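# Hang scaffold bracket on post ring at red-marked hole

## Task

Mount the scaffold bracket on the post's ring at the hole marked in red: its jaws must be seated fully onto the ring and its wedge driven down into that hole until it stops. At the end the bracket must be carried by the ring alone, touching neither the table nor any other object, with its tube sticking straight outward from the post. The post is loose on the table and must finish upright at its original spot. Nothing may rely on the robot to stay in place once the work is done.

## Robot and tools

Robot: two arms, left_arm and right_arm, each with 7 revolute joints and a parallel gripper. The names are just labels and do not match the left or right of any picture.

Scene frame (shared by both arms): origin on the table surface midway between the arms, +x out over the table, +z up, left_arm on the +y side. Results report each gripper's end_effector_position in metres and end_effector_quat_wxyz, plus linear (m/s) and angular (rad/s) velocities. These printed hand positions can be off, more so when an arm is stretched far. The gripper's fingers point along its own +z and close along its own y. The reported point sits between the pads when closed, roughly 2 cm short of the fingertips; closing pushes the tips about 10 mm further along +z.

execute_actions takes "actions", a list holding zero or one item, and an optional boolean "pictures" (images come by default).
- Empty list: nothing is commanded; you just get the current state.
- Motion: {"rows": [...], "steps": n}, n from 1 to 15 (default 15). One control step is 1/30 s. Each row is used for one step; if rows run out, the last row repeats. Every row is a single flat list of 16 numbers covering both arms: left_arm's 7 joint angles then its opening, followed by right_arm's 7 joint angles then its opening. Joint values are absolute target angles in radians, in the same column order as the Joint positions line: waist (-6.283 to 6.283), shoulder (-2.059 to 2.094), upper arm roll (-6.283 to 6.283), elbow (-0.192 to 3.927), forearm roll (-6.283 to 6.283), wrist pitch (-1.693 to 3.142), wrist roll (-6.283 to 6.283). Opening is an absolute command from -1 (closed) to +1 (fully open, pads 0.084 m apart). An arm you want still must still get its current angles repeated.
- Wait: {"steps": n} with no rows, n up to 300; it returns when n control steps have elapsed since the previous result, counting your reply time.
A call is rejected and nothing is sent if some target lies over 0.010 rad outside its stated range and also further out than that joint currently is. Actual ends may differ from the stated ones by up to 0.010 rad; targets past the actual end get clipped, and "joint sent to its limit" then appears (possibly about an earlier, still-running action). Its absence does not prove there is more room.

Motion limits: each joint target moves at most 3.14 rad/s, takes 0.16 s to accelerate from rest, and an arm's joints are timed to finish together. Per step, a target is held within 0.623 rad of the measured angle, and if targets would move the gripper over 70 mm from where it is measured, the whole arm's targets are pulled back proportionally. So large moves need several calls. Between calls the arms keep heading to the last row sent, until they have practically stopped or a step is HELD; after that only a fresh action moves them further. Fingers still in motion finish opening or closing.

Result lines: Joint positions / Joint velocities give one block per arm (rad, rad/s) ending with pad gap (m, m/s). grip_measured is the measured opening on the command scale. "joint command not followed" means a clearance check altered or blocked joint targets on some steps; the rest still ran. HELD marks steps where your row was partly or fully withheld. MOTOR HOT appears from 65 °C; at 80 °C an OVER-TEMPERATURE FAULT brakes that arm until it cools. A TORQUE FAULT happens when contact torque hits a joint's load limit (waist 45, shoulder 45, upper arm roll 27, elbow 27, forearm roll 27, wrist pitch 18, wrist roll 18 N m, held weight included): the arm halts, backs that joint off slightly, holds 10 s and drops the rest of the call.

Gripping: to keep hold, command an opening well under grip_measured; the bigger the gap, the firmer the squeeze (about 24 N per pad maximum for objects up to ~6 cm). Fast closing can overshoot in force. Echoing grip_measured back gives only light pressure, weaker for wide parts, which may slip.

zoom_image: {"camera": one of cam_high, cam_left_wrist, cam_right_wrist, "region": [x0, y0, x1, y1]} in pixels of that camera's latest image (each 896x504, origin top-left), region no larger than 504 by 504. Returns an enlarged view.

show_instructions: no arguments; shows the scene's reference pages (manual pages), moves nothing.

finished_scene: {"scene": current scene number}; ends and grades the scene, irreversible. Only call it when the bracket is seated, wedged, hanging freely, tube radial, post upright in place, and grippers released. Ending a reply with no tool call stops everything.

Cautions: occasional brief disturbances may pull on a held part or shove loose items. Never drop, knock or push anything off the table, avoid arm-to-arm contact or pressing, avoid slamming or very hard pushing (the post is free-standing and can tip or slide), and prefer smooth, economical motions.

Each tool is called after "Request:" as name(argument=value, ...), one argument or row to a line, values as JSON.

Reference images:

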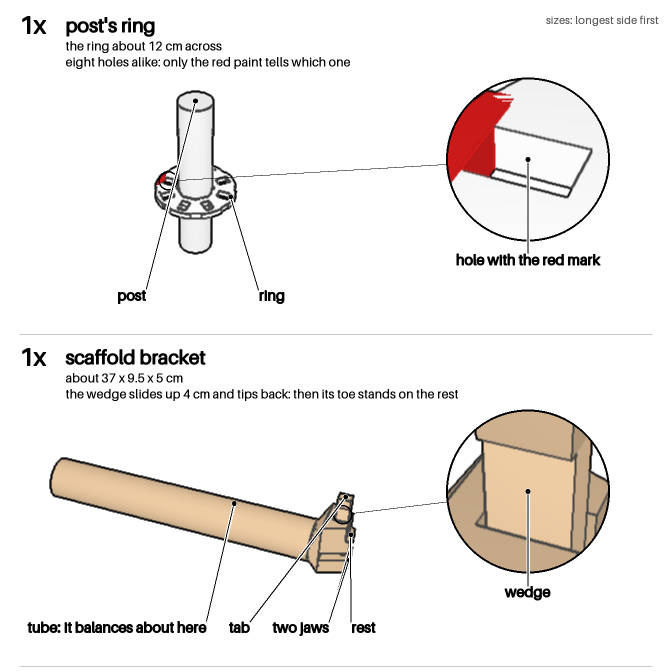

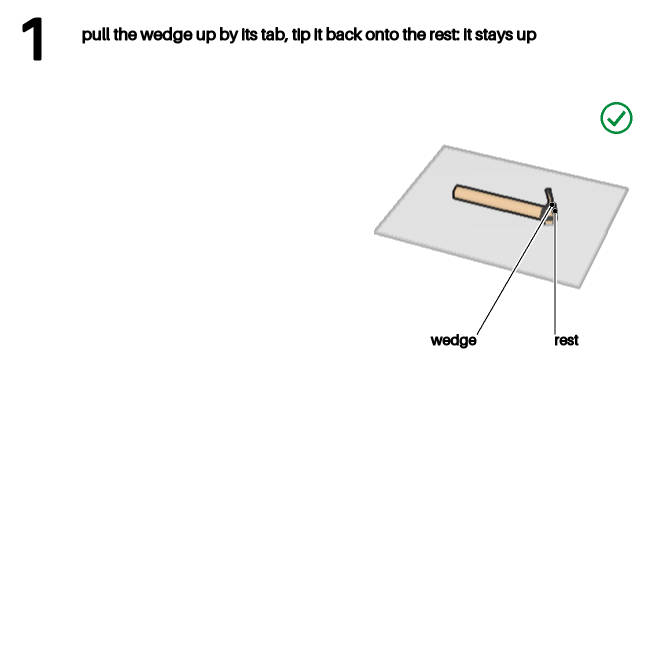

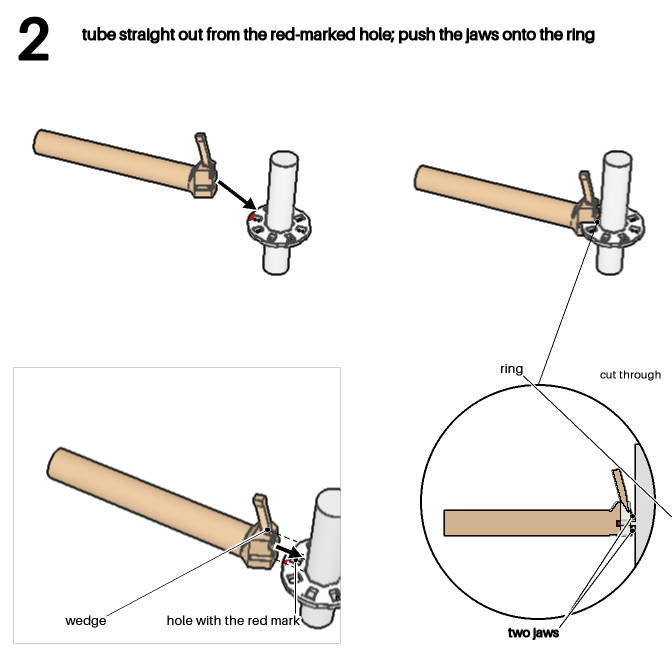

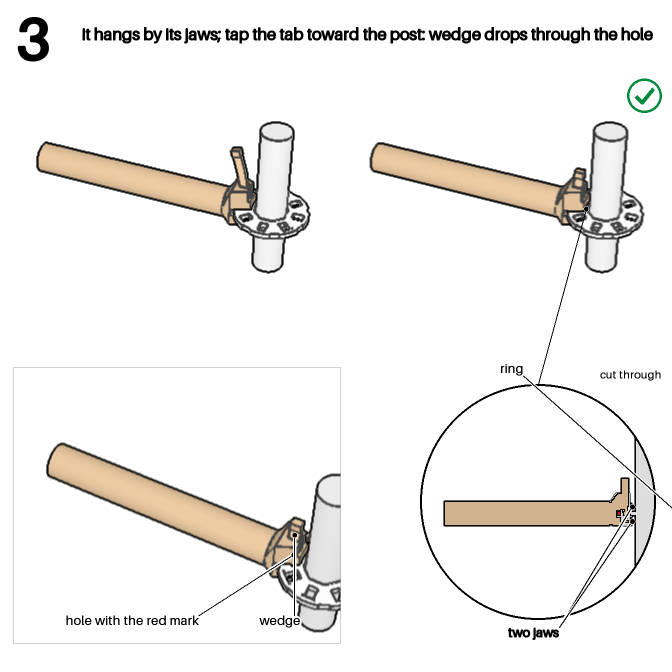

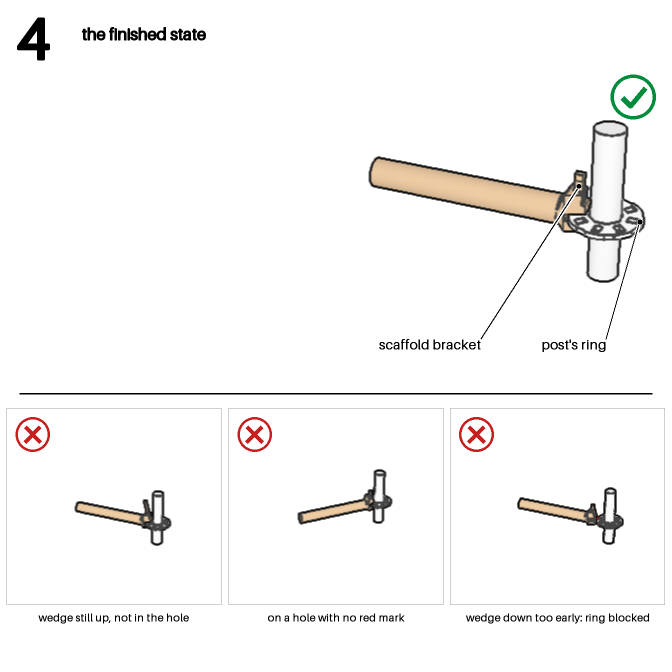

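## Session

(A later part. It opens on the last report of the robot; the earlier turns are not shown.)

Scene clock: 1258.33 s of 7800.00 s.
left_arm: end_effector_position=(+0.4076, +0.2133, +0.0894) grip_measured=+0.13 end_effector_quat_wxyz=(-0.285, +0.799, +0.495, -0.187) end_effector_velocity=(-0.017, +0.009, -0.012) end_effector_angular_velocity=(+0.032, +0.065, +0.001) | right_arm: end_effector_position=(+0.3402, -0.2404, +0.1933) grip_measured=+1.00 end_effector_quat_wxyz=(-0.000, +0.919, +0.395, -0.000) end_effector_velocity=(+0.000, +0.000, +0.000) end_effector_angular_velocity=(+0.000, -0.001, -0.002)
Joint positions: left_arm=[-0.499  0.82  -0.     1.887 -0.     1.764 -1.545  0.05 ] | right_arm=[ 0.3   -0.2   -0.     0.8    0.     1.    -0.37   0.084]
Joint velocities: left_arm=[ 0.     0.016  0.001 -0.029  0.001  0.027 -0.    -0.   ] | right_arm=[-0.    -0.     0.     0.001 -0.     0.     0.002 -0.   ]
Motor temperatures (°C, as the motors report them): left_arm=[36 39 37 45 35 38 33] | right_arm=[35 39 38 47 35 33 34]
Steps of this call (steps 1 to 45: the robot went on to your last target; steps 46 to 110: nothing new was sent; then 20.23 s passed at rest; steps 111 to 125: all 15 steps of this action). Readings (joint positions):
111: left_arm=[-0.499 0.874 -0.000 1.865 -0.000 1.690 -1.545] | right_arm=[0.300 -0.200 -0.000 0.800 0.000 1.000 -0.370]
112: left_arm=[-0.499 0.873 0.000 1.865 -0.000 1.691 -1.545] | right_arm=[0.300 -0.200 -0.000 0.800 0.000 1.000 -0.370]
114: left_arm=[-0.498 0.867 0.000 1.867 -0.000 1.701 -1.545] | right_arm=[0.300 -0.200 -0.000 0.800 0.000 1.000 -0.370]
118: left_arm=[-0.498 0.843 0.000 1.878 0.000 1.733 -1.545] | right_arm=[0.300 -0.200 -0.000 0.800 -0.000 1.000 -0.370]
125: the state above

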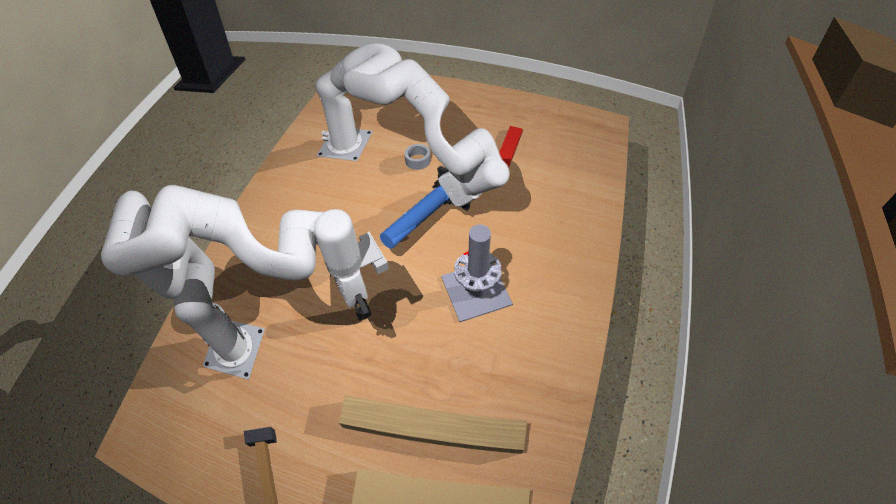

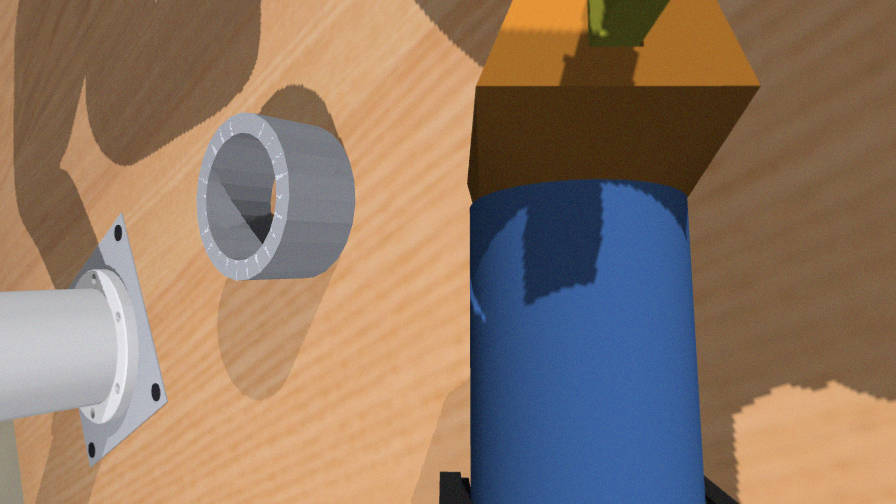

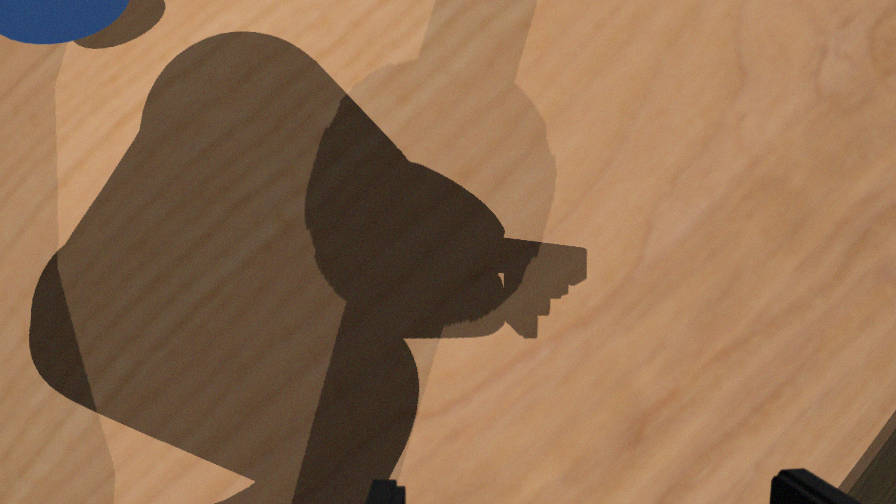

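Request:
execute_actions(
  actions=[
    {"rows": [[-0.4985,0.809,0,1.874,0,1.756,-1.545,-1,0.3,-0.2,0,0.8,0,1.0,-0.37,1],[-0.4985,0.79,0,1.849,0,1.736,-1.545,-1,0.3,-0.2,0,0.8,0,1.0,-0.37,1],[-0.4985,0.76,0,1.811,0,1.706,-1.545,-1,0.3,-0.2,0,0.8,0,1.0,-0.37,1],[-0.4985,0.726,0,1.766,0,1.672,-1.545,-1,0.3,-0.2,0,0.8,0,1.0,-0.37,1],[-0.4985,0.69,0,1.72,0,1.635,-1.545,-1,0.3,-0.2,0,0.8,0,1.0,-0.37,1],[-0.4985,0.654,0,1.673,0,1.599,-1.545,-1,0.3,-0.2,0,0.8,0,1.0,-0.37,1],[-0.4985,0.618,0,1.626,0,1.563,-1.545,-1,0.3,-0.2,0,0.8,0,1.0,-0.37,1],[-0.4985,0.582,0,1.58,0,1.526,-1.545,-1,0.3,-0.2,0,0.8,0,1.0,-0.37,1],[-0.4985,0.546,0,1.533,0,1.49,-1.545,-1,0.3,-0.2,0,0.8,0,1.0,-0.37,1],[-0.4985,0.51,0,1.486,0,1.454,-1.545,-1,0.3,-0.2,0,0.8,0,1.0,-0.37,1],[-0.4985,0.474,0,1.44,0,1.417,-1.545,-1,0.3,-0.2,0,0.8,0,1.0,-0.37,1],[-0.4985,0.438,0,1.393,0,1.381,-1.545,-1,0.3,-0.2,0,0.8,0,1.0,-0.37,1],[-0.4985,0.402,0,1.347,0,1.345,-1.545,-1,0.3,-0.2,0,0.8,0,1.0,-0.37,1],[-0.4985,0.366,0,1.30,0,1.309,-1.545,-1,0.3,-0.2,0,0.8,0,1.0,-0.37,1],[-0.4985,0.3303,0,1.2535,0,1.2723,-1.545,-1,0.3,-0.2,0,0.8,0,1.0,-0.37,1]], "steps": 15},
  ],
  pictures=false,
)

Request:
execute_actions(
  actions=[
    {"rows": [[-0.4985,0.298,0,1.214,0,1.236,-1.545,-1,0.3,-0.2,0,0.8,0,1.0,-0.37,1],[-0.4985,0.266,0,1.175,0,1.2,-1.545,-1,0.3,-0.2,0,0.8,0,1.0,-0.37,1],[-0.4985,0.234,0,1.136,0,1.164,-1.545,-1,0.3,-0.2,0,0.8,0,1.0,-0.37,1],[-0.4985,0.202,0,1.097,0,1.128,-1.545,-1,0.3,-0.2,0,0.8,0,1.0,-0.37,1],[-0.4985,0.17,0,1.058,0,1.092,-1.545,-1,0.3,-0.2,0,0.8,0,1.0,-0.37,1],[-0.4985,0.138,0,1.02,0,1.056,-1.545,-1,0.3,-0.2,0,0.8,0,1.0,-0.37,1],[-0.4985,0.106,0,0.981,0,1.02,-1.545,-1,0.3,-0.2,0,0.8,0,1.0,-0.37,1],[-0.4985,0.074,0,0.942,0,0.984,-1.545,-1,0.3,-0.2,0,0.8,0,1.0,-0.37,1],[-0.4985,0.042,0,0.903,0,0.948,-1.545,-1,0.3,-0.2,0,0.8,0,1.0,-0.37,1],[-0.4985,0.012,0,0.866,0,0.913,-1.545,-1,0.3,-0.2,0,0.8,0,1.0,-0.37,1],[-0.4985,-0.014,0,0.834,0,0.883,-1.545,-1,0.3,-0.2,0,0.8,0,1.0,-0.37,1],[-0.4985,-0.034,0,0.81,0,0.861,-1.545,-1,0.3,-0.2,0,0.8,0,1.0,-0.37,1],[-0.4985,-0.046,0,0.795,0,0.847,-1.545,-1,0.3,-0.2,0,0.8,0,1.0,-0.37,1],[-0.4985,-0.0521,0,0.7882,0,0.8403,-1.545,-1,0.3,-0.2,0,0.8,0,1.0,-0.37,1]], "steps": 15},
  ],
)

Scene clock: 1289.07 s of 7800.00 s.
left_arm: end_effector_position=(+0.3902, +0.2214, +0.1138) grip_measured=+0.13 end_effector_quat_wxyz=(-0.188, +0.828, +0.514, -0.123) end_effector_velocity=(-0.091, +0.042, +0.055) end_effector_angular_velocity=(-0.309, -0.667, +0.000) | right_arm: end_effector_position=(+0.3402, -0.2404, +0.1933) grip_measured=+1.00 end_effector_quat_wxyz=(-0.000, +0.919, +0.395, -0.000) end_effector_velocity=(-0.000, +0.000, -0.001) end_effector_angular_velocity=(-0.001, +0.001, +0.003)
Joint positions: left_arm=[-0.499  0.475 -0.     1.443  0.     1.421 -1.545  0.05 ] | right_arm=[ 0.3   -0.2    0.     0.8   -0.     1.    -0.37   0.084]
Joint velocities: left_arm=[ 0.    -1.054 -0.    -1.376  0.    -1.058 -0.001 -0.   ] | right_arm=[ 0.002  0.001 -0.    -0.    -0.    -0.    -0.001 -0.   ]
Motor temperatures (°C, as the motors report them): left_arm=[36 39 37 45 35 38 33] | right_arm=[35 38 38 47 35 33 34]
Steps of this call (steps 1 to 15: the robot went on to your last target; steps 16 to 90: nothing new was sent; then 27.23 s passed at rest; steps 91 to 105: all 15 steps of this action). Readings (joint positions):
91: left_arm=[-0.499 0.819 0.000 1.887 -0.000 1.766 -1.545] | right_arm=[0.300 -0.200 0.000 0.800 0.000 1.000 -0.370]
92: left_arm=[-0.499 0.817 0.000 1.884 -0.000 1.763 -1.545] | right_arm=[0.300 -0.200 0.000 0.800 -0.000 1.000 -0.370]
94: left_arm=[-0.498 0.801 0.000 1.861 -0.000 1.746 -1.545] | right_arm=[0.300 -0.200 0.000 0.800 0.000 1.000 -0.370]
98: left_arm=[-0.498 0.711 0.000 1.745 0.000 1.655 -1.545] | right_arm=[0.300 -0.200 -0.000 0.800 -0.000 1.000 -0.370]
105: the state above

Scene clock: 1289.57 s of 7800.00 s.
left_arm: end_effector_position=(+0.3526, +0.2388, +0.1379) grip_measured=+0.13 end_effector_quat_wxyz=(-0.019, +0.850, +0.527, -0.013) end_effector_velocity=(-0.058, +0.027, +0.021) end_effector_angular_velocity=(-0.211, -0.456, -0.002) | right_arm: end_effector_position=(+0.3402, -0.2404, +0.1933) grip_measured=+1.00 end_effector_quat_wxyz=(-0.000, +0.919, +0.395, -0.000) end_effector_velocity=(-0.000, +0.000, -0.001) end_effector_angular_velocity=(-0.001, +0.001, -0.001)
Joint positions: left_arm=[-0.499 -0.006 -0.     0.844  0.     0.896 -1.545  0.05 ] | right_arm=[ 0.3   -0.2    0.     0.8    0.     1.    -0.37   0.084]
Joint velocities: left_arm=[-0.    -0.58  -0.001 -0.711  0.    -0.633  0.    -0.   ] | right_arm=[ 0.001  0.002 -0.    -0.    -0.    -0.     0.002  0.   ]
Motor temperatures (°C, as the motors report them): left_arm=[36 39 37 45 35 38 33] | right_arm=[35 38 38 47 35 33 34]
Steps of this call (steps 1 to 15: all 15 steps of this action). Readings (joint positions):
1: left_arm=[-0.499 0.440 -0.000 1.397 0.000 1.385 -1.545] | right_arm=[0.300 -0.200 0.000 0.800 0.000 1.000 -0.370]
2: left_arm=[-0.499 0.405 -0.000 1.351 0.000 1.349 -1.545] | right_arm=[0.300 -0.200 -0.000 0.800 -0.000 1.000 -0.370]
4: left_arm=[-0.498 0.335 -0.000 1.262 -0.000 1.276 -1.545] | right_arm=[0.300 -0.200 -0.000 0.800 0.000 1.000 -0.370]
8: left_arm=[-0.499 0.202 -0.000 1.098 -0.000 1.129 -1.545] | right_arm=[0.300 -0.200 -0.000 0.800 -0.000 1.000 -0.370]
15: the state above

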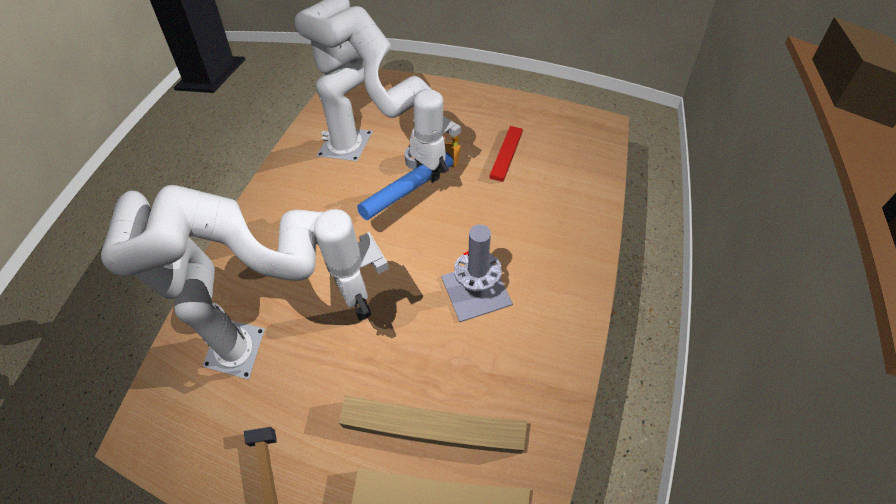

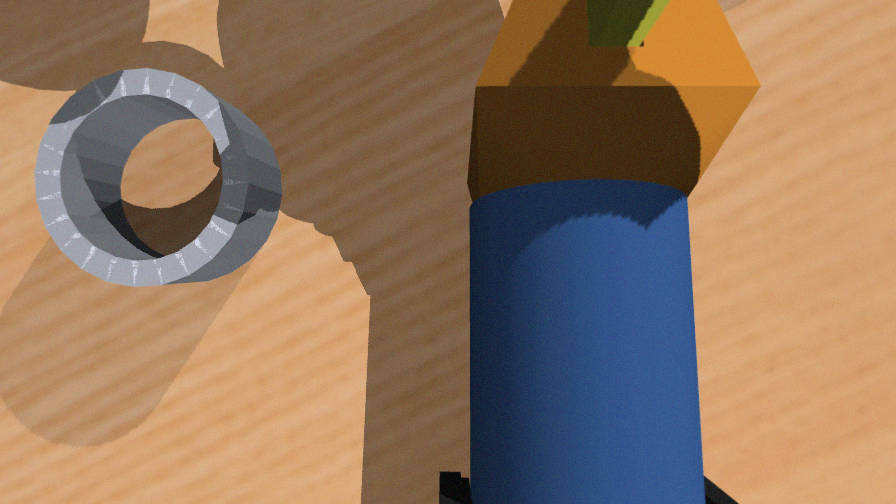

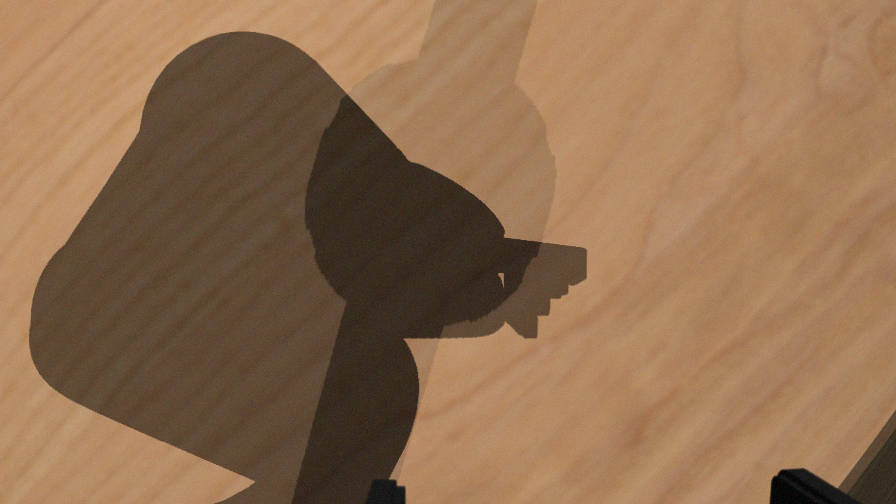

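Request:
execute_actions(
  actions=[
    {"rows": [[-0.499,-0.0521,0,0.7882,0,0.8403,-1.543,-1,0.3,-0.2,0,0.8,0,1.0,-0.37,1],[-0.5,-0.0521,0,0.7882,0,0.8403,-1.536,-1,0.3,-0.2,0,0.8,0,1.0,-0.37,1],[-0.502,-0.0521,0,0.7882,0,0.8403,-1.523,-1,0.3,-0.2,0,0.8,0,1.0,-0.37,1],[-0.505,-0.0521,0,0.7882,0,0.8403,-1.508,-1,0.3,-0.2,0,0.8,0,1.0,-0.37,1],[-0.509,-0.0521,0,0.7882,0,0.8403,-1.486,-1,0.3,-0.2,0,0.8,0,1.0,-0.37,1],[-0.513,-0.0521,0,0.7882,0,0.8403,-1.462,-1,0.3,-0.2,0,0.8,0,1.0,-0.37,1],[-0.518,-0.0521,0,0.7882,0,0.8403,-1.431,-1,0.3,-0.2,0,0.8,0,1.0,-0.37,1],[-0.524,-0.0521,0,0.7882,0,0.8403,-1.398,-1,0.3,-0.2,0,0.8,0,1.0,-0.37,1],[-0.53,-0.0521,0,0.7882,0,0.8403,-1.36,-1,0.3,-0.2,0,0.8,0,1.0,-0.37,1],[-0.537,-0.0521,0,0.7882,0,0.8403,-1.319,-1,0.3,-0.2,0,0.8,0,1.0,-0.37,1],[-0.545,-0.0521,0,0.7882,0,0.8403,-1.275,-1,0.3,-0.2,0,0.8,0,1.0,-0.37,1],[-0.553,-0.0521,0,0.7882,0,0.8403,-1.227,-1,0.3,-0.2,0,0.8,0,1.0,-0.37,1],[-0.562,-0.0521,0,0.7882,0,0.8403,-1.176,-1,0.3,-0.2,0,0.8,0,1.0,-0.37,1],[-0.571,-0.0521,0,0.7882,0,0.8403,-1.123,-1,0.3,-0.2,0,0.8,0,1.0,-0.37,1],[-0.58,-0.0521,0,0.7882,0,0.8403,-1.068,-1,0.3,-0.2,0,0.8,0,1.0,-0.37,1]], "steps": 15},
  ],
  pictures=false,
)

Request:
execute_actions(
  actions=[
    {"rows": [[-0.59,-0.0521,0,0.7882,0,0.8403,-1.012,-1,0.3,-0.2,0,0.8,0,1.0,-0.37,1],[-0.6,-0.0521,0,0.7882,0,0.8403,-0.953,-1,0.3,-0.2,0,0.8,0,1.0,-0.37,1],[-0.61,-0.0521,0,0.7882,0,0.8403,-0.893,-1,0.3,-0.2,0,0.8,0,1.0,-0.37,1],[-0.62,-0.0521,0,0.7882,0,0.8403,-0.833,-1,0.3,-0.2,0,0.8,0,1.0,-0.37,1],[-0.63,-0.0521,0,0.7882,0,0.8403,-0.772,-1,0.3,-0.2,0,0.8,0,1.0,-0.37,1],[-0.641,-0.0521,0,0.7882,0,0.8403,-0.712,-1,0.3,-0.2,0,0.8,0,1.0,-0.37,1],[-0.651,-0.0521,0,0.7882,0,0.8403,-0.652,-1,0.3,-0.2,0,0.8,0,1.0,-0.37,1],[-0.661,-0.0521,0,0.7882,0,0.8403,-0.592,-1,0.3,-0.2,0,0.8,0,1.0,-0.37,1],[-0.671,-0.0521,0,0.7882,0,0.8403,-0.533,-1,0.3,-0.2,0,0.8,0,1.0,-0.37,1],[-0.681,-0.0521,0,0.7882,0,0.8403,-0.477,-1,0.3,-0.2,0,0.8,0,1.0,-0.37,1],[-0.69,-0.0521,0,0.7882,0,0.8403,-0.422,-1,0.3,-0.2,0,0.8,0,1.0,-0.37,1],[-0.699,-0.0521,0,0.7882,0,0.8403,-0.369,-1,0.3,-0.2,0,0.8,0,1.0,-0.37,1],[-0.708,-0.0521,0,0.7882,0,0.8403,-0.318,-1,0.3,-0.2,0,0.8,0,1.0,-0.37,1],[-0.716,-0.0521,0,0.7882,0,0.8403,-0.27,-1,0.3,-0.2,0,0.8,0,1.0,-0.37,1],[-0.724,-0.0521,0,0.7882,0,0.8403,-0.226,-1,0.3,-0.2,0,0.8,0,1.0,-0.37,1]], "steps": 15},
  ],
  pictures=false,
)

Request:
execute_actions(
  actions=[
    {"rows": [[-0.731,-0.0521,0,0.7882,0,0.8403,-0.185,-1,0.3,-0.2,0,0.8,0,1.0,-0.37,1],[-0.737,-0.0521,0,0.7882,0,0.8403,-0.147,-1,0.3,-0.2,0,0.8,0,1.0,-0.37,1],[-0.743,-0.0521,0,0.7882,0,0.8403,-0.114,-1,0.3,-0.2,0,0.8,0,1.0,-0.37,1],[-0.748,-0.0521,0,0.7882,0,0.8403,-0.083,-1,0.3,-0.2,0,0.8,0,1.0,-0.37,1],[-0.752,-0.0521,0,0.7882,0,0.8403,-0.059,-1,0.3,-0.2,0,0.8,0,1.0,-0.37,1],[-0.756,-0.0521,0,0.7882,0,0.8403,-0.037,-1,0.3,-0.2,0,0.8,0,1.0,-0.37,1],[-0.759,-0.0521,0,0.7882,0,0.8403,-0.022,-1,0.3,-0.2,0,0.8,0,1.0,-0.37,1],[-0.761,-0.0521,0,0.7882,0,0.8403,-0.009,-1,0.3,-0.2,0,0.8,0,1.0,-0.37,1],[-0.762,-0.0521,0,0.7882,0,0.8403,-0.002,-1,0.3,-0.2,0,0.8,0,1.0,-0.37,1],[-0.7625,-0.0521,0,0.7882,0,0.8403,0,-1,0.3,-0.2,0,0.8,0,1.0,-0.37,1]], "steps": 15},
  ],
)

Scene clock: 1336.00 s of 7800.00 s.
left_arm: end_effector_position=(+0.3403, +0.2222, +0.1401) grip_measured=+0.13 end_effector_quat_wxyz=(+0.000, +0.925, +0.380, +0.000) end_effector_velocity=(-0.043, -0.083, +0.001) end_effector_angular_velocity=(-0.001, -0.002, -1.502) | right_arm: end_effector_position=(+0.3402, -0.2404, +0.1933) grip_measured=+1.00 end_effector_quat_wxyz=(-0.000, +0.919, +0.395, +0.000) end_effector_velocity=(-0.000, +0.000, +0.000) end_effector_angular_velocity=(-0.000, -0.000, +0.000)
Joint positions: left_arm=[-0.547 -0.052  0.     0.788 -0.     0.84  -1.262  0.05 ] | right_arm=[ 0.3   -0.2   -0.     0.8   -0.     1.    -0.37   0.084]
Joint velocities: left_arm=[-0.223  0.    -0.001  0.002  0.    -0.     1.279 -0.   ] | right_arm=[ 0. -0.  0.  0. -0. -0.  0. -0.]
Motor temperatures (°C, as the motors report them): left_arm=[36 38 37 47 35 39 33] | right_arm=[35 38 38 47 35 33 34]
Steps of this call (steps 1 to 30: the robot went on to your last target; steps 31 to 90: nothing new was sent; then 42.93 s passed at rest; steps 91 to 105: all 15 steps of this action). Readings (joint positions):
91: left_arm=[-0.499 -0.052 0.000 0.788 -0.000 0.840 -1.545] | right_arm=[0.300 -0.200 0.000 0.800 0.000 1.000 -0.370]
92: left_arm=[-0.499 -0.052 0.000 0.788 -0.000 0.840 -1.544] | right_arm=[0.300 -0.200 -0.000 0.800 -0.000 1.000 -0.370]
94: left_arm=[-0.500 -0.052 0.000 0.788 -0.000 0.840 -1.537] | right_arm=[0.300 -0.200 -0.000 0.800 -0.000 1.000 -0.370]
98: left_arm=[-0.509 -0.052 0.000 0.788 0.000 0.840 -1.485] | right_arm=[0.300 -0.200 -0.000 0.800 0.000 1.000 -0.370]
105: the state above

Scene clock: 1336.50 s of 7800.00 s.
left_arm: end_effector_position=(+0.3095, +0.1723, +0.1401) grip_measured=+0.13 end_effector_quat_wxyz=(+0.000, +0.996, -0.088, +0.000) end_effector_velocity=(-0.069, -0.095, -0.001) end_effector_angular_velocity=(+0.001, +0.001, -1.918) | right_arm: end_effector_position=(+0.3402, -0.2404, +0.1933) grip_measured=+1.00 end_effector_quat_wxyz=(-0.000, +0.919, +0.395, +0.000) end_effector_velocity=(+0.000, -0.000, +0.000) end_effector_angular_velocity=(-0.000, -0.000, -0.003)
Joint positions: left_arm=[-0.686 -0.052 -0.     0.788 -0.     0.84  -0.446  0.05 ] | right_arm=[ 0.3   -0.2   -0.     0.8    0.     1.    -0.37   0.084]
Joint velocities: left_arm=[-0.281 -0.    -0.    -0.002 -0.    -0.     1.638 -0.   ] | right_arm=[-0.    -0.001 -0.001 -0.    -0.     0.     0.002 -0.   ]
Motor temperatures (°C, as the motors report them): left_arm=[36 38 37 47 35 39 33] | right_arm=[35 38 38 47 35 33 34]
Steps of this call (steps 1 to 15: all 15 steps of this action). Readings (joint positions):
1: left_arm=[-0.555 -0.052 -0.000 0.788 -0.000 0.840 -1.218] | right_arm=[0.300 -0.200 0.000 0.800 0.000 1.000 -0.370]
2: left_arm=[-0.563 -0.052 -0.000 0.788 -0.000 0.840 -1.171] | right_arm=[0.300 -0.200 0.000 0.800 -0.000 1.000 -0.370]
4: left_arm=[-0.580 -0.052 -0.000 0.788 -0.000 0.840 -1.071] | right_arm=[0.300 -0.200 0.000 0.800 -0.000 1.000 -0.370]
8: left_arm=[-0.617 -0.052 -0.000 0.788 -0.000 0.840 -0.849] | right_arm=[0.300 -0.200 0.000 0.800 -0.000 1.000 -0.370]
15: the state above

Scene clock: 1337.00 s of 7800.00 s.
left_arm: end_effector_position=(+0.2904, +0.1478, +0.1400) grip_measured=+0.13 end_effector_quat_wxyz=(-0.000, +0.941, -0.338, -0.000) end_effector_velocity=(+0.001, -0.000, +0.001) end_effector_angular_velocity=(-0.001, -0.001, -0.078) | right_arm: end_effector_position=(+0.3402, -0.2404, +0.1933) grip_measured=+1.00 end_effector_quat_wxyz=(-0.000, +0.919, +0.395, -0.000) end_effector_velocity=(-0.000, -0.000, -0.000) end_effector_angular_velocity=(+0.000, +0.001, -0.000)
Joint positions: left_arm=[-0.761 -0.052  0.     0.788 -0.     0.84  -0.007  0.05 ] | right_arm=[ 0.3   -0.2   -0.     0.8   -0.     1.    -0.37   0.084]
Joint velocities: left_arm=[-0.008  0.     0.008  0.002  0.    -0.     0.078  0.   ] | right_arm=[-0.     0.001 -0.001 -0.     0.001  0.    -0.001  0.   ]
Motor temperatures (°C, as the motors report them): left_arm=[36 37 37 47 35 39 33] | right_arm=[35 38 38 47 35 33 34]
Steps of this call (steps 1 to 15: all 15 steps of this action). Readings (joint positions):
1: left_arm=[-0.695 -0.052 -0.000 0.788 -0.000 0.840 -0.392] | right_arm=[0.300 -0.200 0.000 0.800 0.000 1.000 -0.370]
2: left_arm=[-0.704 -0.052 -0.000 0.788 -0.000 0.840 -0.341] | right_arm=[0.300 -0.200 -0.000 0.800 0.000 1.000 -0.370]
4: left_arm=[-0.721 -0.052 -0.000 0.788 -0.000 0.840 -0.245] | right_arm=[0.300 -0.200 0.000 0.800 -0.000 1.000 -0.370]
8: left_arm=[-0.747 -0.052 -0.000 0.788 -0.000 0.840 -0.095] | right_arm=[0.300 -0.200 -0.000 0.800 -0.000 1.000 -0.370]
15: the state above

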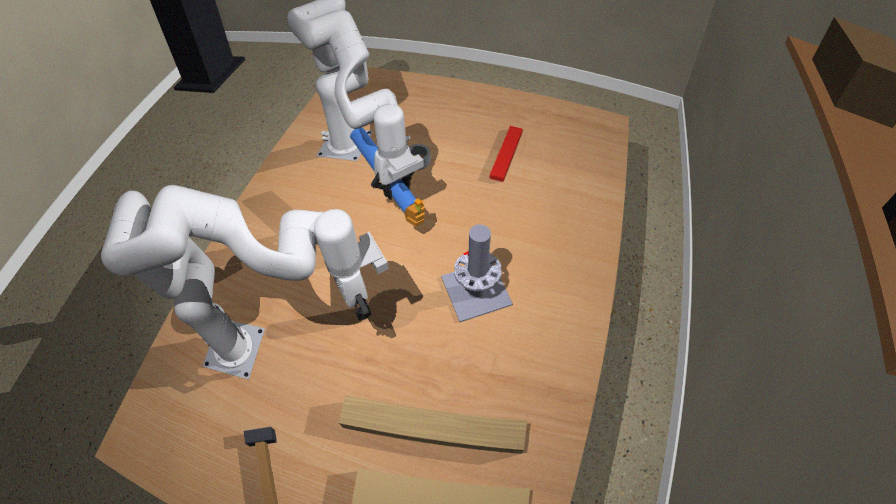

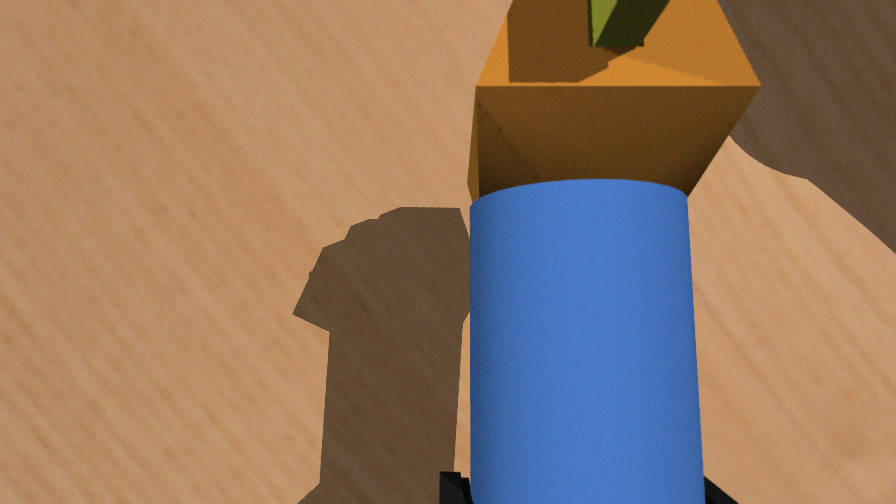

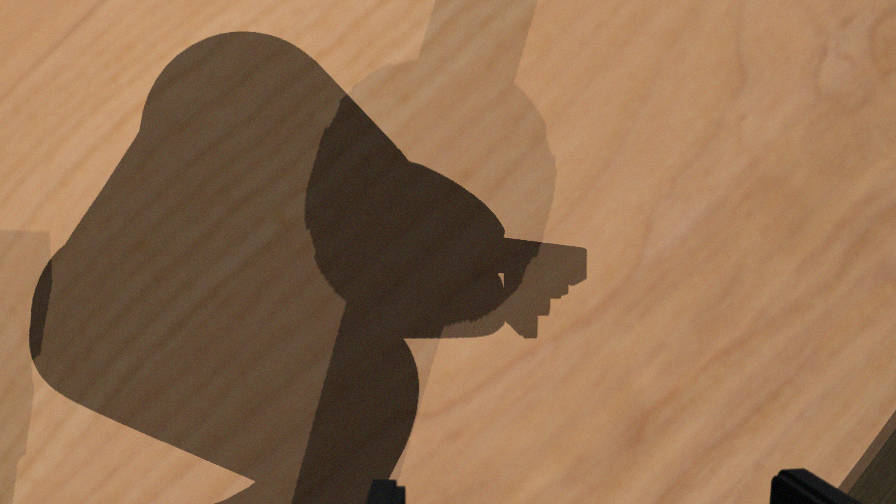

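Request:
execute_actions(
  actions=[
    {"rows": [[-0.7625,-0.05,0,0.785,0,0.833,0,-1,0.3,-0.2,0,0.78,0,0.93,-0.45,0.5],[-0.7625,-0.046,0,0.778,0,0.816,0,-1,0.3,-0.2,0,0.75,0,0.84,-0.55,0],[-0.7625,-0.04,0,0.768,0,0.793,0,-1,0.3,-0.2,0,0.72,0,0.75,-0.65,-0.5],[-0.7625,-0.033,0,0.757,0,0.767,0,-1,0.3,-0.2,0,0.69,0,0.66,-0.75,-0.9],[-0.7625,-0.025,0,0.745,0,0.738,0,-1,0.3,-0.2,0,0.66,0,0.57,-0.85,-0.9],[-0.7625,-0.017,0,0.732,0,0.708,0,-1,0.3,-0.2,0,0.63,0,0.48,-0.95,-0.9],[-0.7625,-0.009,0,0.719,0,0.678,0,-1,0.3,-0.2,0,0.6,0,0.39,-1.05,-0.9],[-0.7625,-0.001,0,0.707,0,0.648,0,-1,0.3,-0.2,0,0.57,0,0.3,-1.15,-0.9],[-0.7625,0.007,0,0.694,0,0.618,0,-1,0.3,-0.2,0,0.54,0,0.21,-1.25,-0.9],[-0.7625,0.015,0,0.681,0,0.588,0,-1,0.3,-0.2,0,0.51,0,0.12,-1.35,-0.9],[-0.7625,0.023,0,0.669,0,0.558,0,-1,0.3,-0.2,0,0.48,0,0.03,-1.45,-0.9],[-0.7625,0.031,0,0.656,0,0.528,0,-1,0.3,-0.2,0,0.45,0,-0.06,-1.55,-0.9],[-0.7625,0.039,0,0.643,0,0.498,0,-1,0.3,-0.2,0,0.42,0,-0.15,-1.65,-0.9],[-0.7625,0.047,0,0.631,0,0.468,0,-1,0.3,-0.2,0,0.39,0,-0.24,-1.75,-0.9],[-0.7625,0.055,0,0.618,0,0.438,0,-1,0.3,-0.2,0,0.36,0,-0.33,-1.85,-0.9]], "steps": 15},
  ],
  pictures=false,
)

Request:
execute_actions(
  actions=[
    {"rows": [[-0.7625,0.063,0,0.605,0,0.408,0,-1,0.32,-0.18,0,0.34,0,-0.42,-1.95,-0.9],[-0.7625,0.07,0,0.594,0,0.382,0,-1,0.35,-0.14,0,0.33,0,-0.51,-2.05,-0.9],[-0.7625,0.076,0,0.584,0,0.359,0,-1,0.38,-0.09,0,0.33,0,-0.6,-2.15,-0.9],[-0.7625,0.081,0,0.576,0,0.34,0,-1,0.42,-0.03,0,0.33,0,-0.69,-2.25,-0.9],[-0.7625,0.085,0,0.57,0,0.326,0,-1,0.46,0.03,0,0.34,0,-0.78,-2.35,-0.9],[-0.7625,0.087,0,0.567,0,0.319,0,-1,0.5,0.09,0,0.35,0,-0.87,-2.45,-0.9],[-0.7625,0.0876,0,0.566,0,0.3161,0,-1,0.54,0.15,0,0.36,0,-0.96,-2.55,-0.9],[-0.7625,0.0876,0,0.566,0,0.3161,0,-1,0.58,0.21,0,0.37,0,-1.05,-2.65,-0.9],[-0.7625,0.0876,0,0.566,0,0.3161,0,-1,0.62,0.27,0,0.38,0,-1.14,-2.75,-0.9],[-0.7625,0.0876,0,0.566,0,0.3161,0,-1,0.66,0.33,0,0.39,0,-1.23,-2.85,-0.9],[-0.7625,0.0876,0,0.566,0,0.3161,0,-1,0.7,0.39,0,0.4,0,-1.32,-2.95,-0.9],[-0.7625,0.0876,0,0.566,0,0.3161,0,-1,0.74,0.45,0,0.405,0,-1.4,-3.03,-0.9],[-0.7625,0.0876,0,0.566,0,0.3161,0,-1,0.77,0.51,0,0.41,0,-1.47,-3.09,-0.9],[-0.7625,0.0876,0,0.566,0,0.3161,0,-1,0.79,0.57,0,0.418,0,-1.54,-3.12,-0.9],[-0.7625,0.0876,0,0.566,0,0.3161,0,-1,0.8,0.6376,0,0.4248,0,-1.609,-3.1416,-0.9]], "steps": 15},
  ],
  pictures=false,
)

Request:
execute_actions(
  actions=[
    {"steps": 25},
  ],
)

Scene clock: 1410.67 s of 7800.00 s.
left_arm: end_effector_position=(+0.2933, +0.1443, +0.0859) grip_measured=+0.13 end_effector_quat_wxyz=(+0.015, +0.939, -0.342, +0.042) end_effector_velocity=(+0.001, -0.001, -0.145) end_effector_angular_velocity=(-0.185, -0.221, -0.001) | right_arm: end_effector_position=(+0.4106, -0.2071, +0.1875) grip_measured=-0.92 end_effector_quat_wxyz=(+0.121, +0.608, +0.742, +0.256) end_effector_velocity=(+0.105, +0.049, +0.105) end_effector_angular_velocity=(-0.684, -2.262, +2.445)
Joint positions: left_arm=[-0.762  0.026  0.     0.664 -0.     0.55  -0.     0.05 ] | right_arm=[ 0.3   -0.2    0.     0.516 -0.     0.141 -1.327  0.003]
Joint velocities: left_arm=[-0.     0.233 -0.    -0.364  0.    -0.885 -0.     0.   ] | right_arm=[-0.    -0.003 -0.    -0.874  0.001 -2.622 -2.916  0.   ]
Motor temperatures (°C, as the motors report them): left_arm=[36 37 37 48 35 39 33] | right_arm=[35 38 38 47 35 33 34]
Steps of this call (steps 1 to 15: the robot went on to your last target; steps 16 to 90: nothing new was sent; then 70.17 s passed at rest; steps 91 to 105: all 15 steps of this action). Readings (joint positions):
91: left_arm=[-0.762 -0.052 0.000 0.788 0.000 0.840 0.000] | right_arm=[0.300 -0.200 0.000 0.800 -0.000 1.000 -0.370]
92: left_arm=[-0.763 -0.052 -0.000 0.788 0.000 0.838 -0.000] | right_arm=[0.300 -0.200 -0.000 0.799 0.000 0.996 -0.375]
94: left_arm=[-0.763 -0.049 -0.000 0.782 0.000 0.823 -0.000] | right_arm=[0.300 -0.200 -0.000 0.788 0.000 0.957 -0.418]
98: left_arm=[-0.763 -0.028 -0.000 0.749 0.000 0.746 0.000] | right_arm=[0.300 -0.200 -0.000 0.713 0.000 0.726 -0.677]
105: the state above

Scene clock: 1411.17 s of 7800.00 s.
left_arm: end_effector_position=(+0.2909, +0.1464, +0.0513) grip_measured=+0.13 end_effector_quat_wxyz=(+0.028, +0.936, -0.341, +0.077) end_effector_velocity=(+0.001, -0.000, -0.002) end_effector_angular_velocity=(-0.008, -0.009, -0.001) | right_arm: end_effector_position=(+0.3698, -0.0837, +0.1989) grip_measured=-0.92 end_effector_quat_wxyz=(+0.437, -0.032, +0.833, +0.339) end_effector_velocity=(-0.254, +0.304, -0.168) end_effector_angular_velocity=(-0.833, -1.334, +1.410)
Joint positions: left_arm=[-0.763  0.086 -0.     0.569  0.     0.318  0.     0.05 ] | right_arm=[ 0.555  0.176  0.001  0.38  -0.    -0.967 -2.521  0.003]
Joint velocities: left_arm=[-0.     0.005  0.    -0.009 -0.001 -0.026  0.001  0.   ] | right_arm=[ 0.764  1.26   0.012  0.12  -0.002 -1.627 -1.626 -0.   ]
Motor temperatures (°C, as the motors report them): left_arm=[36 37 37 48 35 39 33] | right_arm=[35 38 38 47 35 33 34]
Steps of this call (steps 1 to 15: all 15 steps of this action). Readings (joint positions):
1: left_arm=[-0.762 0.034 0.000 0.652 -0.000 0.520 -0.000] | right_arm=[0.300 -0.200 0.000 0.487 -0.000 0.053 -1.425]
2: left_arm=[-0.762 0.042 0.000 0.640 0.000 0.490 -0.000] | right_arm=[0.300 -0.200 -0.000 0.458 0.000 -0.036 -1.523]
4: left_arm=[-0.762 0.057 -0.000 0.615 0.000 0.432 -0.000] | right_arm=[0.303 -0.196 -0.001 0.406 0.000 -0.214 -1.721]
8: left_arm=[-0.762 0.080 0.000 0.577 -0.000 0.348 -0.000] | right_arm=[0.367 -0.110 -0.003 0.362 0.001 -0.552 -2.092]
15: the state above

Scene clock: 1412.00 s of 7800.00 s.
left_arm: end_effector_position=(+0.2900, +0.1471, +0.0500) grip_measured=+0.13 end_effector_quat_wxyz=(+0.028, +0.937, -0.341, +0.076) end_effector_velocity=(+0.000, -0.000, +0.000) end_effector_angular_velocity=(-0.000, -0.001, -0.001) | right_arm: end_effector_position=(+0.2624, -0.0224, +0.1516) grip_measured=-0.92 end_effector_quat_wxyz=(+0.573, -0.347, +0.683, +0.292) end_effector_velocity=(-0.002, +0.001, -0.002) end_effector_angular_velocity=(-0.004, -0.001, +0.005)
Joint positions: left_arm=[-0.763  0.088 -0.     0.566 -0.     0.316 -0.     0.05 ] | right_arm=[ 0.8    0.637 -0.     0.425  0.    -1.609 -3.141  0.003]
Joint velocities: left_arm=[ 0.     0.    -0.001  0.001  0.     0.    -0.     0.   ] | right_arm=[ 0.004  0.005  0.001 -0.001  0.    -0.003 -0.004  0.   ]
Motor temperatures (°C, as the motors report them): left_arm=[36 37 37 47 35 39 33] | right_arm=[35 38 38 47 35 33 34]
Steps of this call (steps 1 to 25: the robot went on to your last target). Readings (joint positions):
1: left_arm=[-0.763 0.086 -0.000 0.568 0.000 0.317 0.000] | right_arm=[0.580 0.219 0.001 0.385 -0.000 -1.022 -2.575]
2: left_arm=[-0.763 0.087 -0.000 0.568 0.000 0.317 0.000] | right_arm=[0.603 0.263 0.001 0.389 -0.000 -1.078 -2.632]
4: left_arm=[-0.763 0.087 -0.000 0.567 0.000 0.317 0.000] | right_arm=[0.650 0.353 0.001 0.397 -0.000 -1.203 -2.753]
8: left_arm=[-0.762 0.087 0.000 0.566 -0.000 0.316 -0.000] | right_arm=[0.744 0.532 0.001 0.414 -0.000 -1.455 -2.995]
25: the state above

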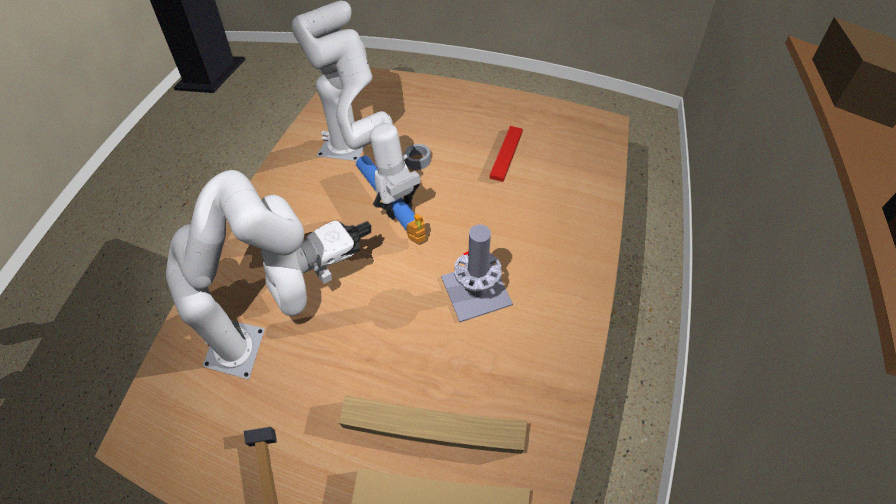

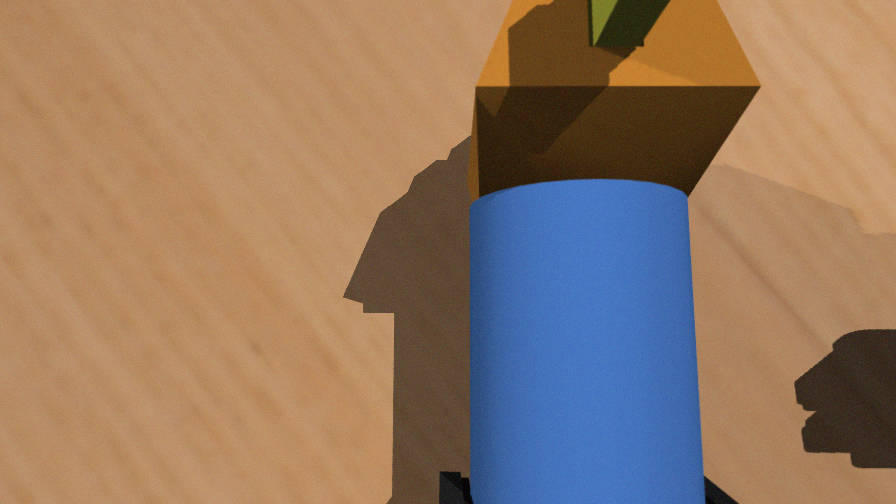

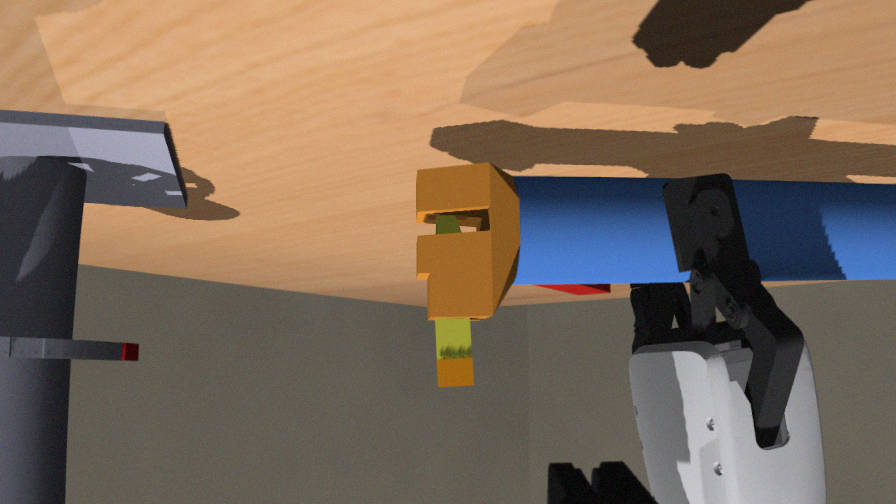

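Request:
execute_actions(
  actions=[
    {"rows": [[-0.7625,0.092,0,0.566,0,0.312,0,-1,0.8,0.6376,0,0.4248,0,-1.609,-3.1416,-0.9],[-0.7625,0.098,0,0.5655,0,0.3065,0,-1,0.8,0.6376,0,0.4248,0,-1.609,-3.1416,-0.9],[-0.7625,0.104,0,0.565,0,0.301,0,-1,0.8,0.6376,0,0.4248,0,-1.609,-3.1416,-0.9],[-0.7625,0.11,0,0.565,0,0.296,0,-1,0.8,0.6376,0,0.4248,0,-1.609,-3.1416,-0.9],[-0.7625,0.116,0,0.5645,0,0.29,0,-1,0.8,0.6376,0,0.4248,0,-1.609,-3.1416,-0.9],[-0.7625,0.122,0,0.5645,0,0.285,0,-1,0.8,0.6376,0,0.4248,0,-1.609,-3.1416,-0.9],[-0.7625,0.128,0,0.564,0,0.28,0,-1,0.8,0.6376,0,0.4248,0,-1.609,-3.1416,-0.9],[-0.7625,0.133,0,0.564,0,0.275,0,-1,0.8,0.6376,0,0.4248,0,-1.609,-3.1416,-0.9],[-0.7625,0.137,0,0.564,0,0.272,0,-1,0.8,0.6376,0,0.4248,0,-1.609,-3.1416,-0.9],[-0.7625,0.139,0,0.564,0,0.27,0,-1,0.8,0.6376,0,0.4248,0,-1.609,-3.1416,-0.9]], "steps": 15},
  ],
)

Scene clock: 1437.27 s of 7800.00 s.
left_arm: end_effector_position=(+0.2885, +0.1483, +0.0334) grip_measured=+0.13 end_effector_quat_wxyz=(+0.026, +0.937, -0.341, +0.073) end_effector_velocity=(+0.006, -0.006, +0.001) end_effector_angular_velocity=(-0.014, -0.017, -0.002) | right_arm: end_effector_position=(+0.2621, -0.0223, +0.1512) grip_measured=-0.92 end_effector_quat_wxyz=(+0.573, -0.348, +0.683, +0.292) end_effector_velocity=(-0.001, +0.000, -0.000) end_effector_angular_velocity=(+0.001, +0.002, +0.002)
Joint positions: left_arm=[-0.762  0.138  0.     0.564 -0.     0.272 -0.     0.05 ] | right_arm=[ 0.8    0.638  0.     0.425  0.    -1.609 -3.142  0.003]
Joint velocities: left_arm=[ 0.     0.012 -0.     0.011  0.    -0.023  0.001  0.   ] | right_arm=[ 0.     0.     0.    -0.    -0.001 -0.     0.001  0.   ]
Motor temperatures (°C, as the motors report them): left_arm=[36 37 37 46 35 39 33] | right_arm=[35 38 38 44 35 33 34]
Steps of this call (steps 1 to 30: the robot went on to your last target; steps 31 to 90: nothing new was sent; then 21.77 s passed at rest; steps 91 to 105: all 15 steps of this action). Readings (joint positions):
91: left_arm=[-0.763 0.088 -0.000 0.566 -0.000 0.316 -0.000] | right_arm=[0.800 0.638 0.000 0.425 -0.000 -1.609 -3.142]
92: left_arm=[-0.763 0.089 -0.000 0.566 -0.000 0.315 -0.000] | right_arm=[0.800 0.638 0.000 0.425 -0.000 -1.609 -3.142]
94: left_arm=[-0.763 0.095 -0.000 0.566 0.000 0.309 0.000] | right_arm=[0.800 0.638 0.000 0.425 0.000 -1.609 -3.142]
98: left_arm=[-0.762 0.116 0.000 0.565 -0.000 0.291 0.000] | right_arm=[0.800 0.638 0.000 0.425 -0.000 -1.609 -3.142]
105: the state above

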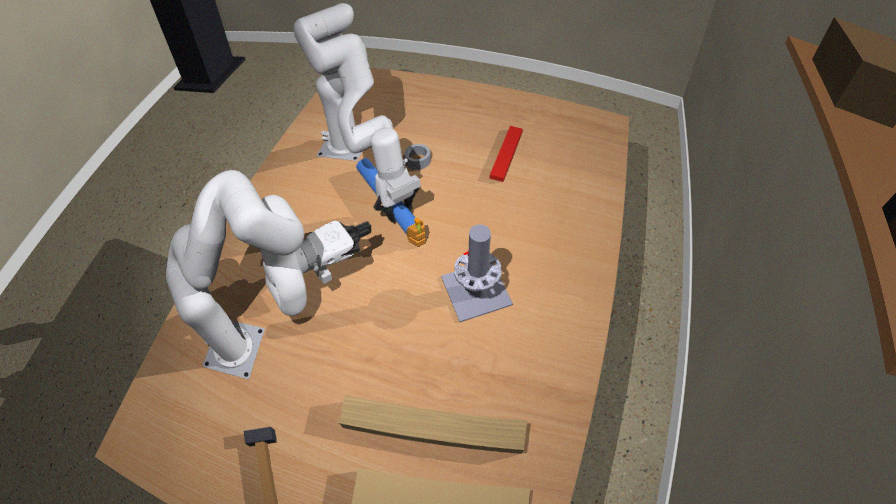

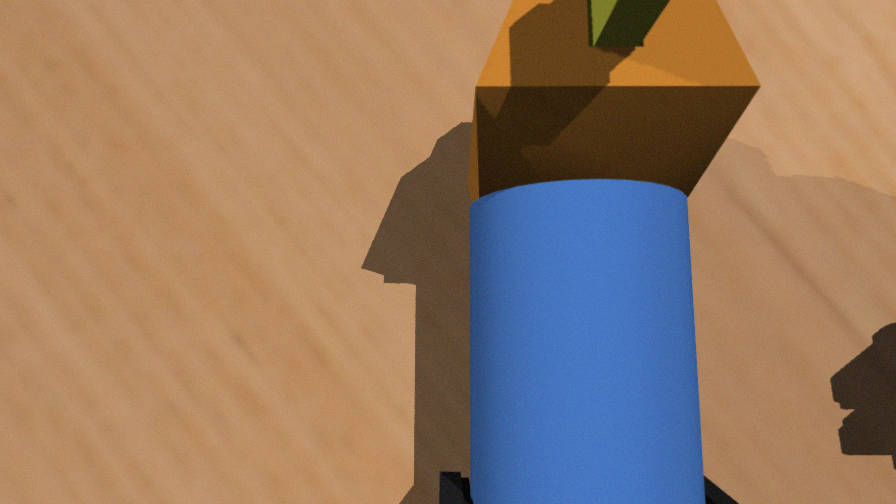

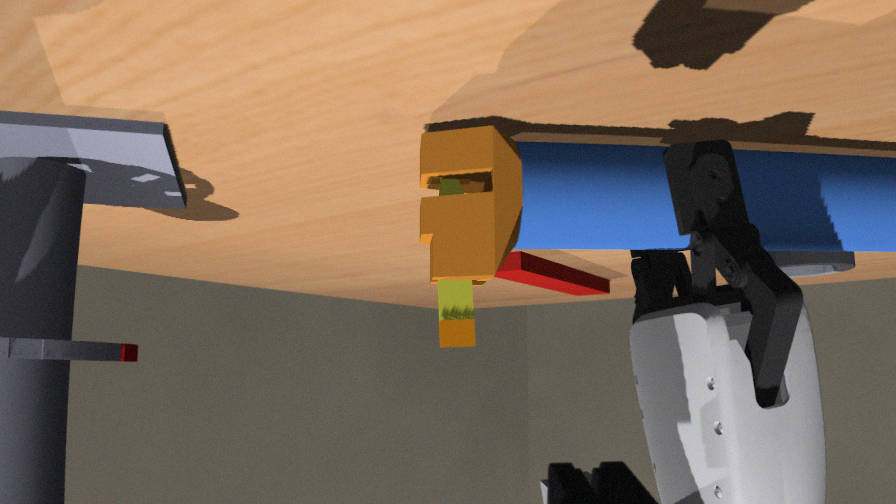

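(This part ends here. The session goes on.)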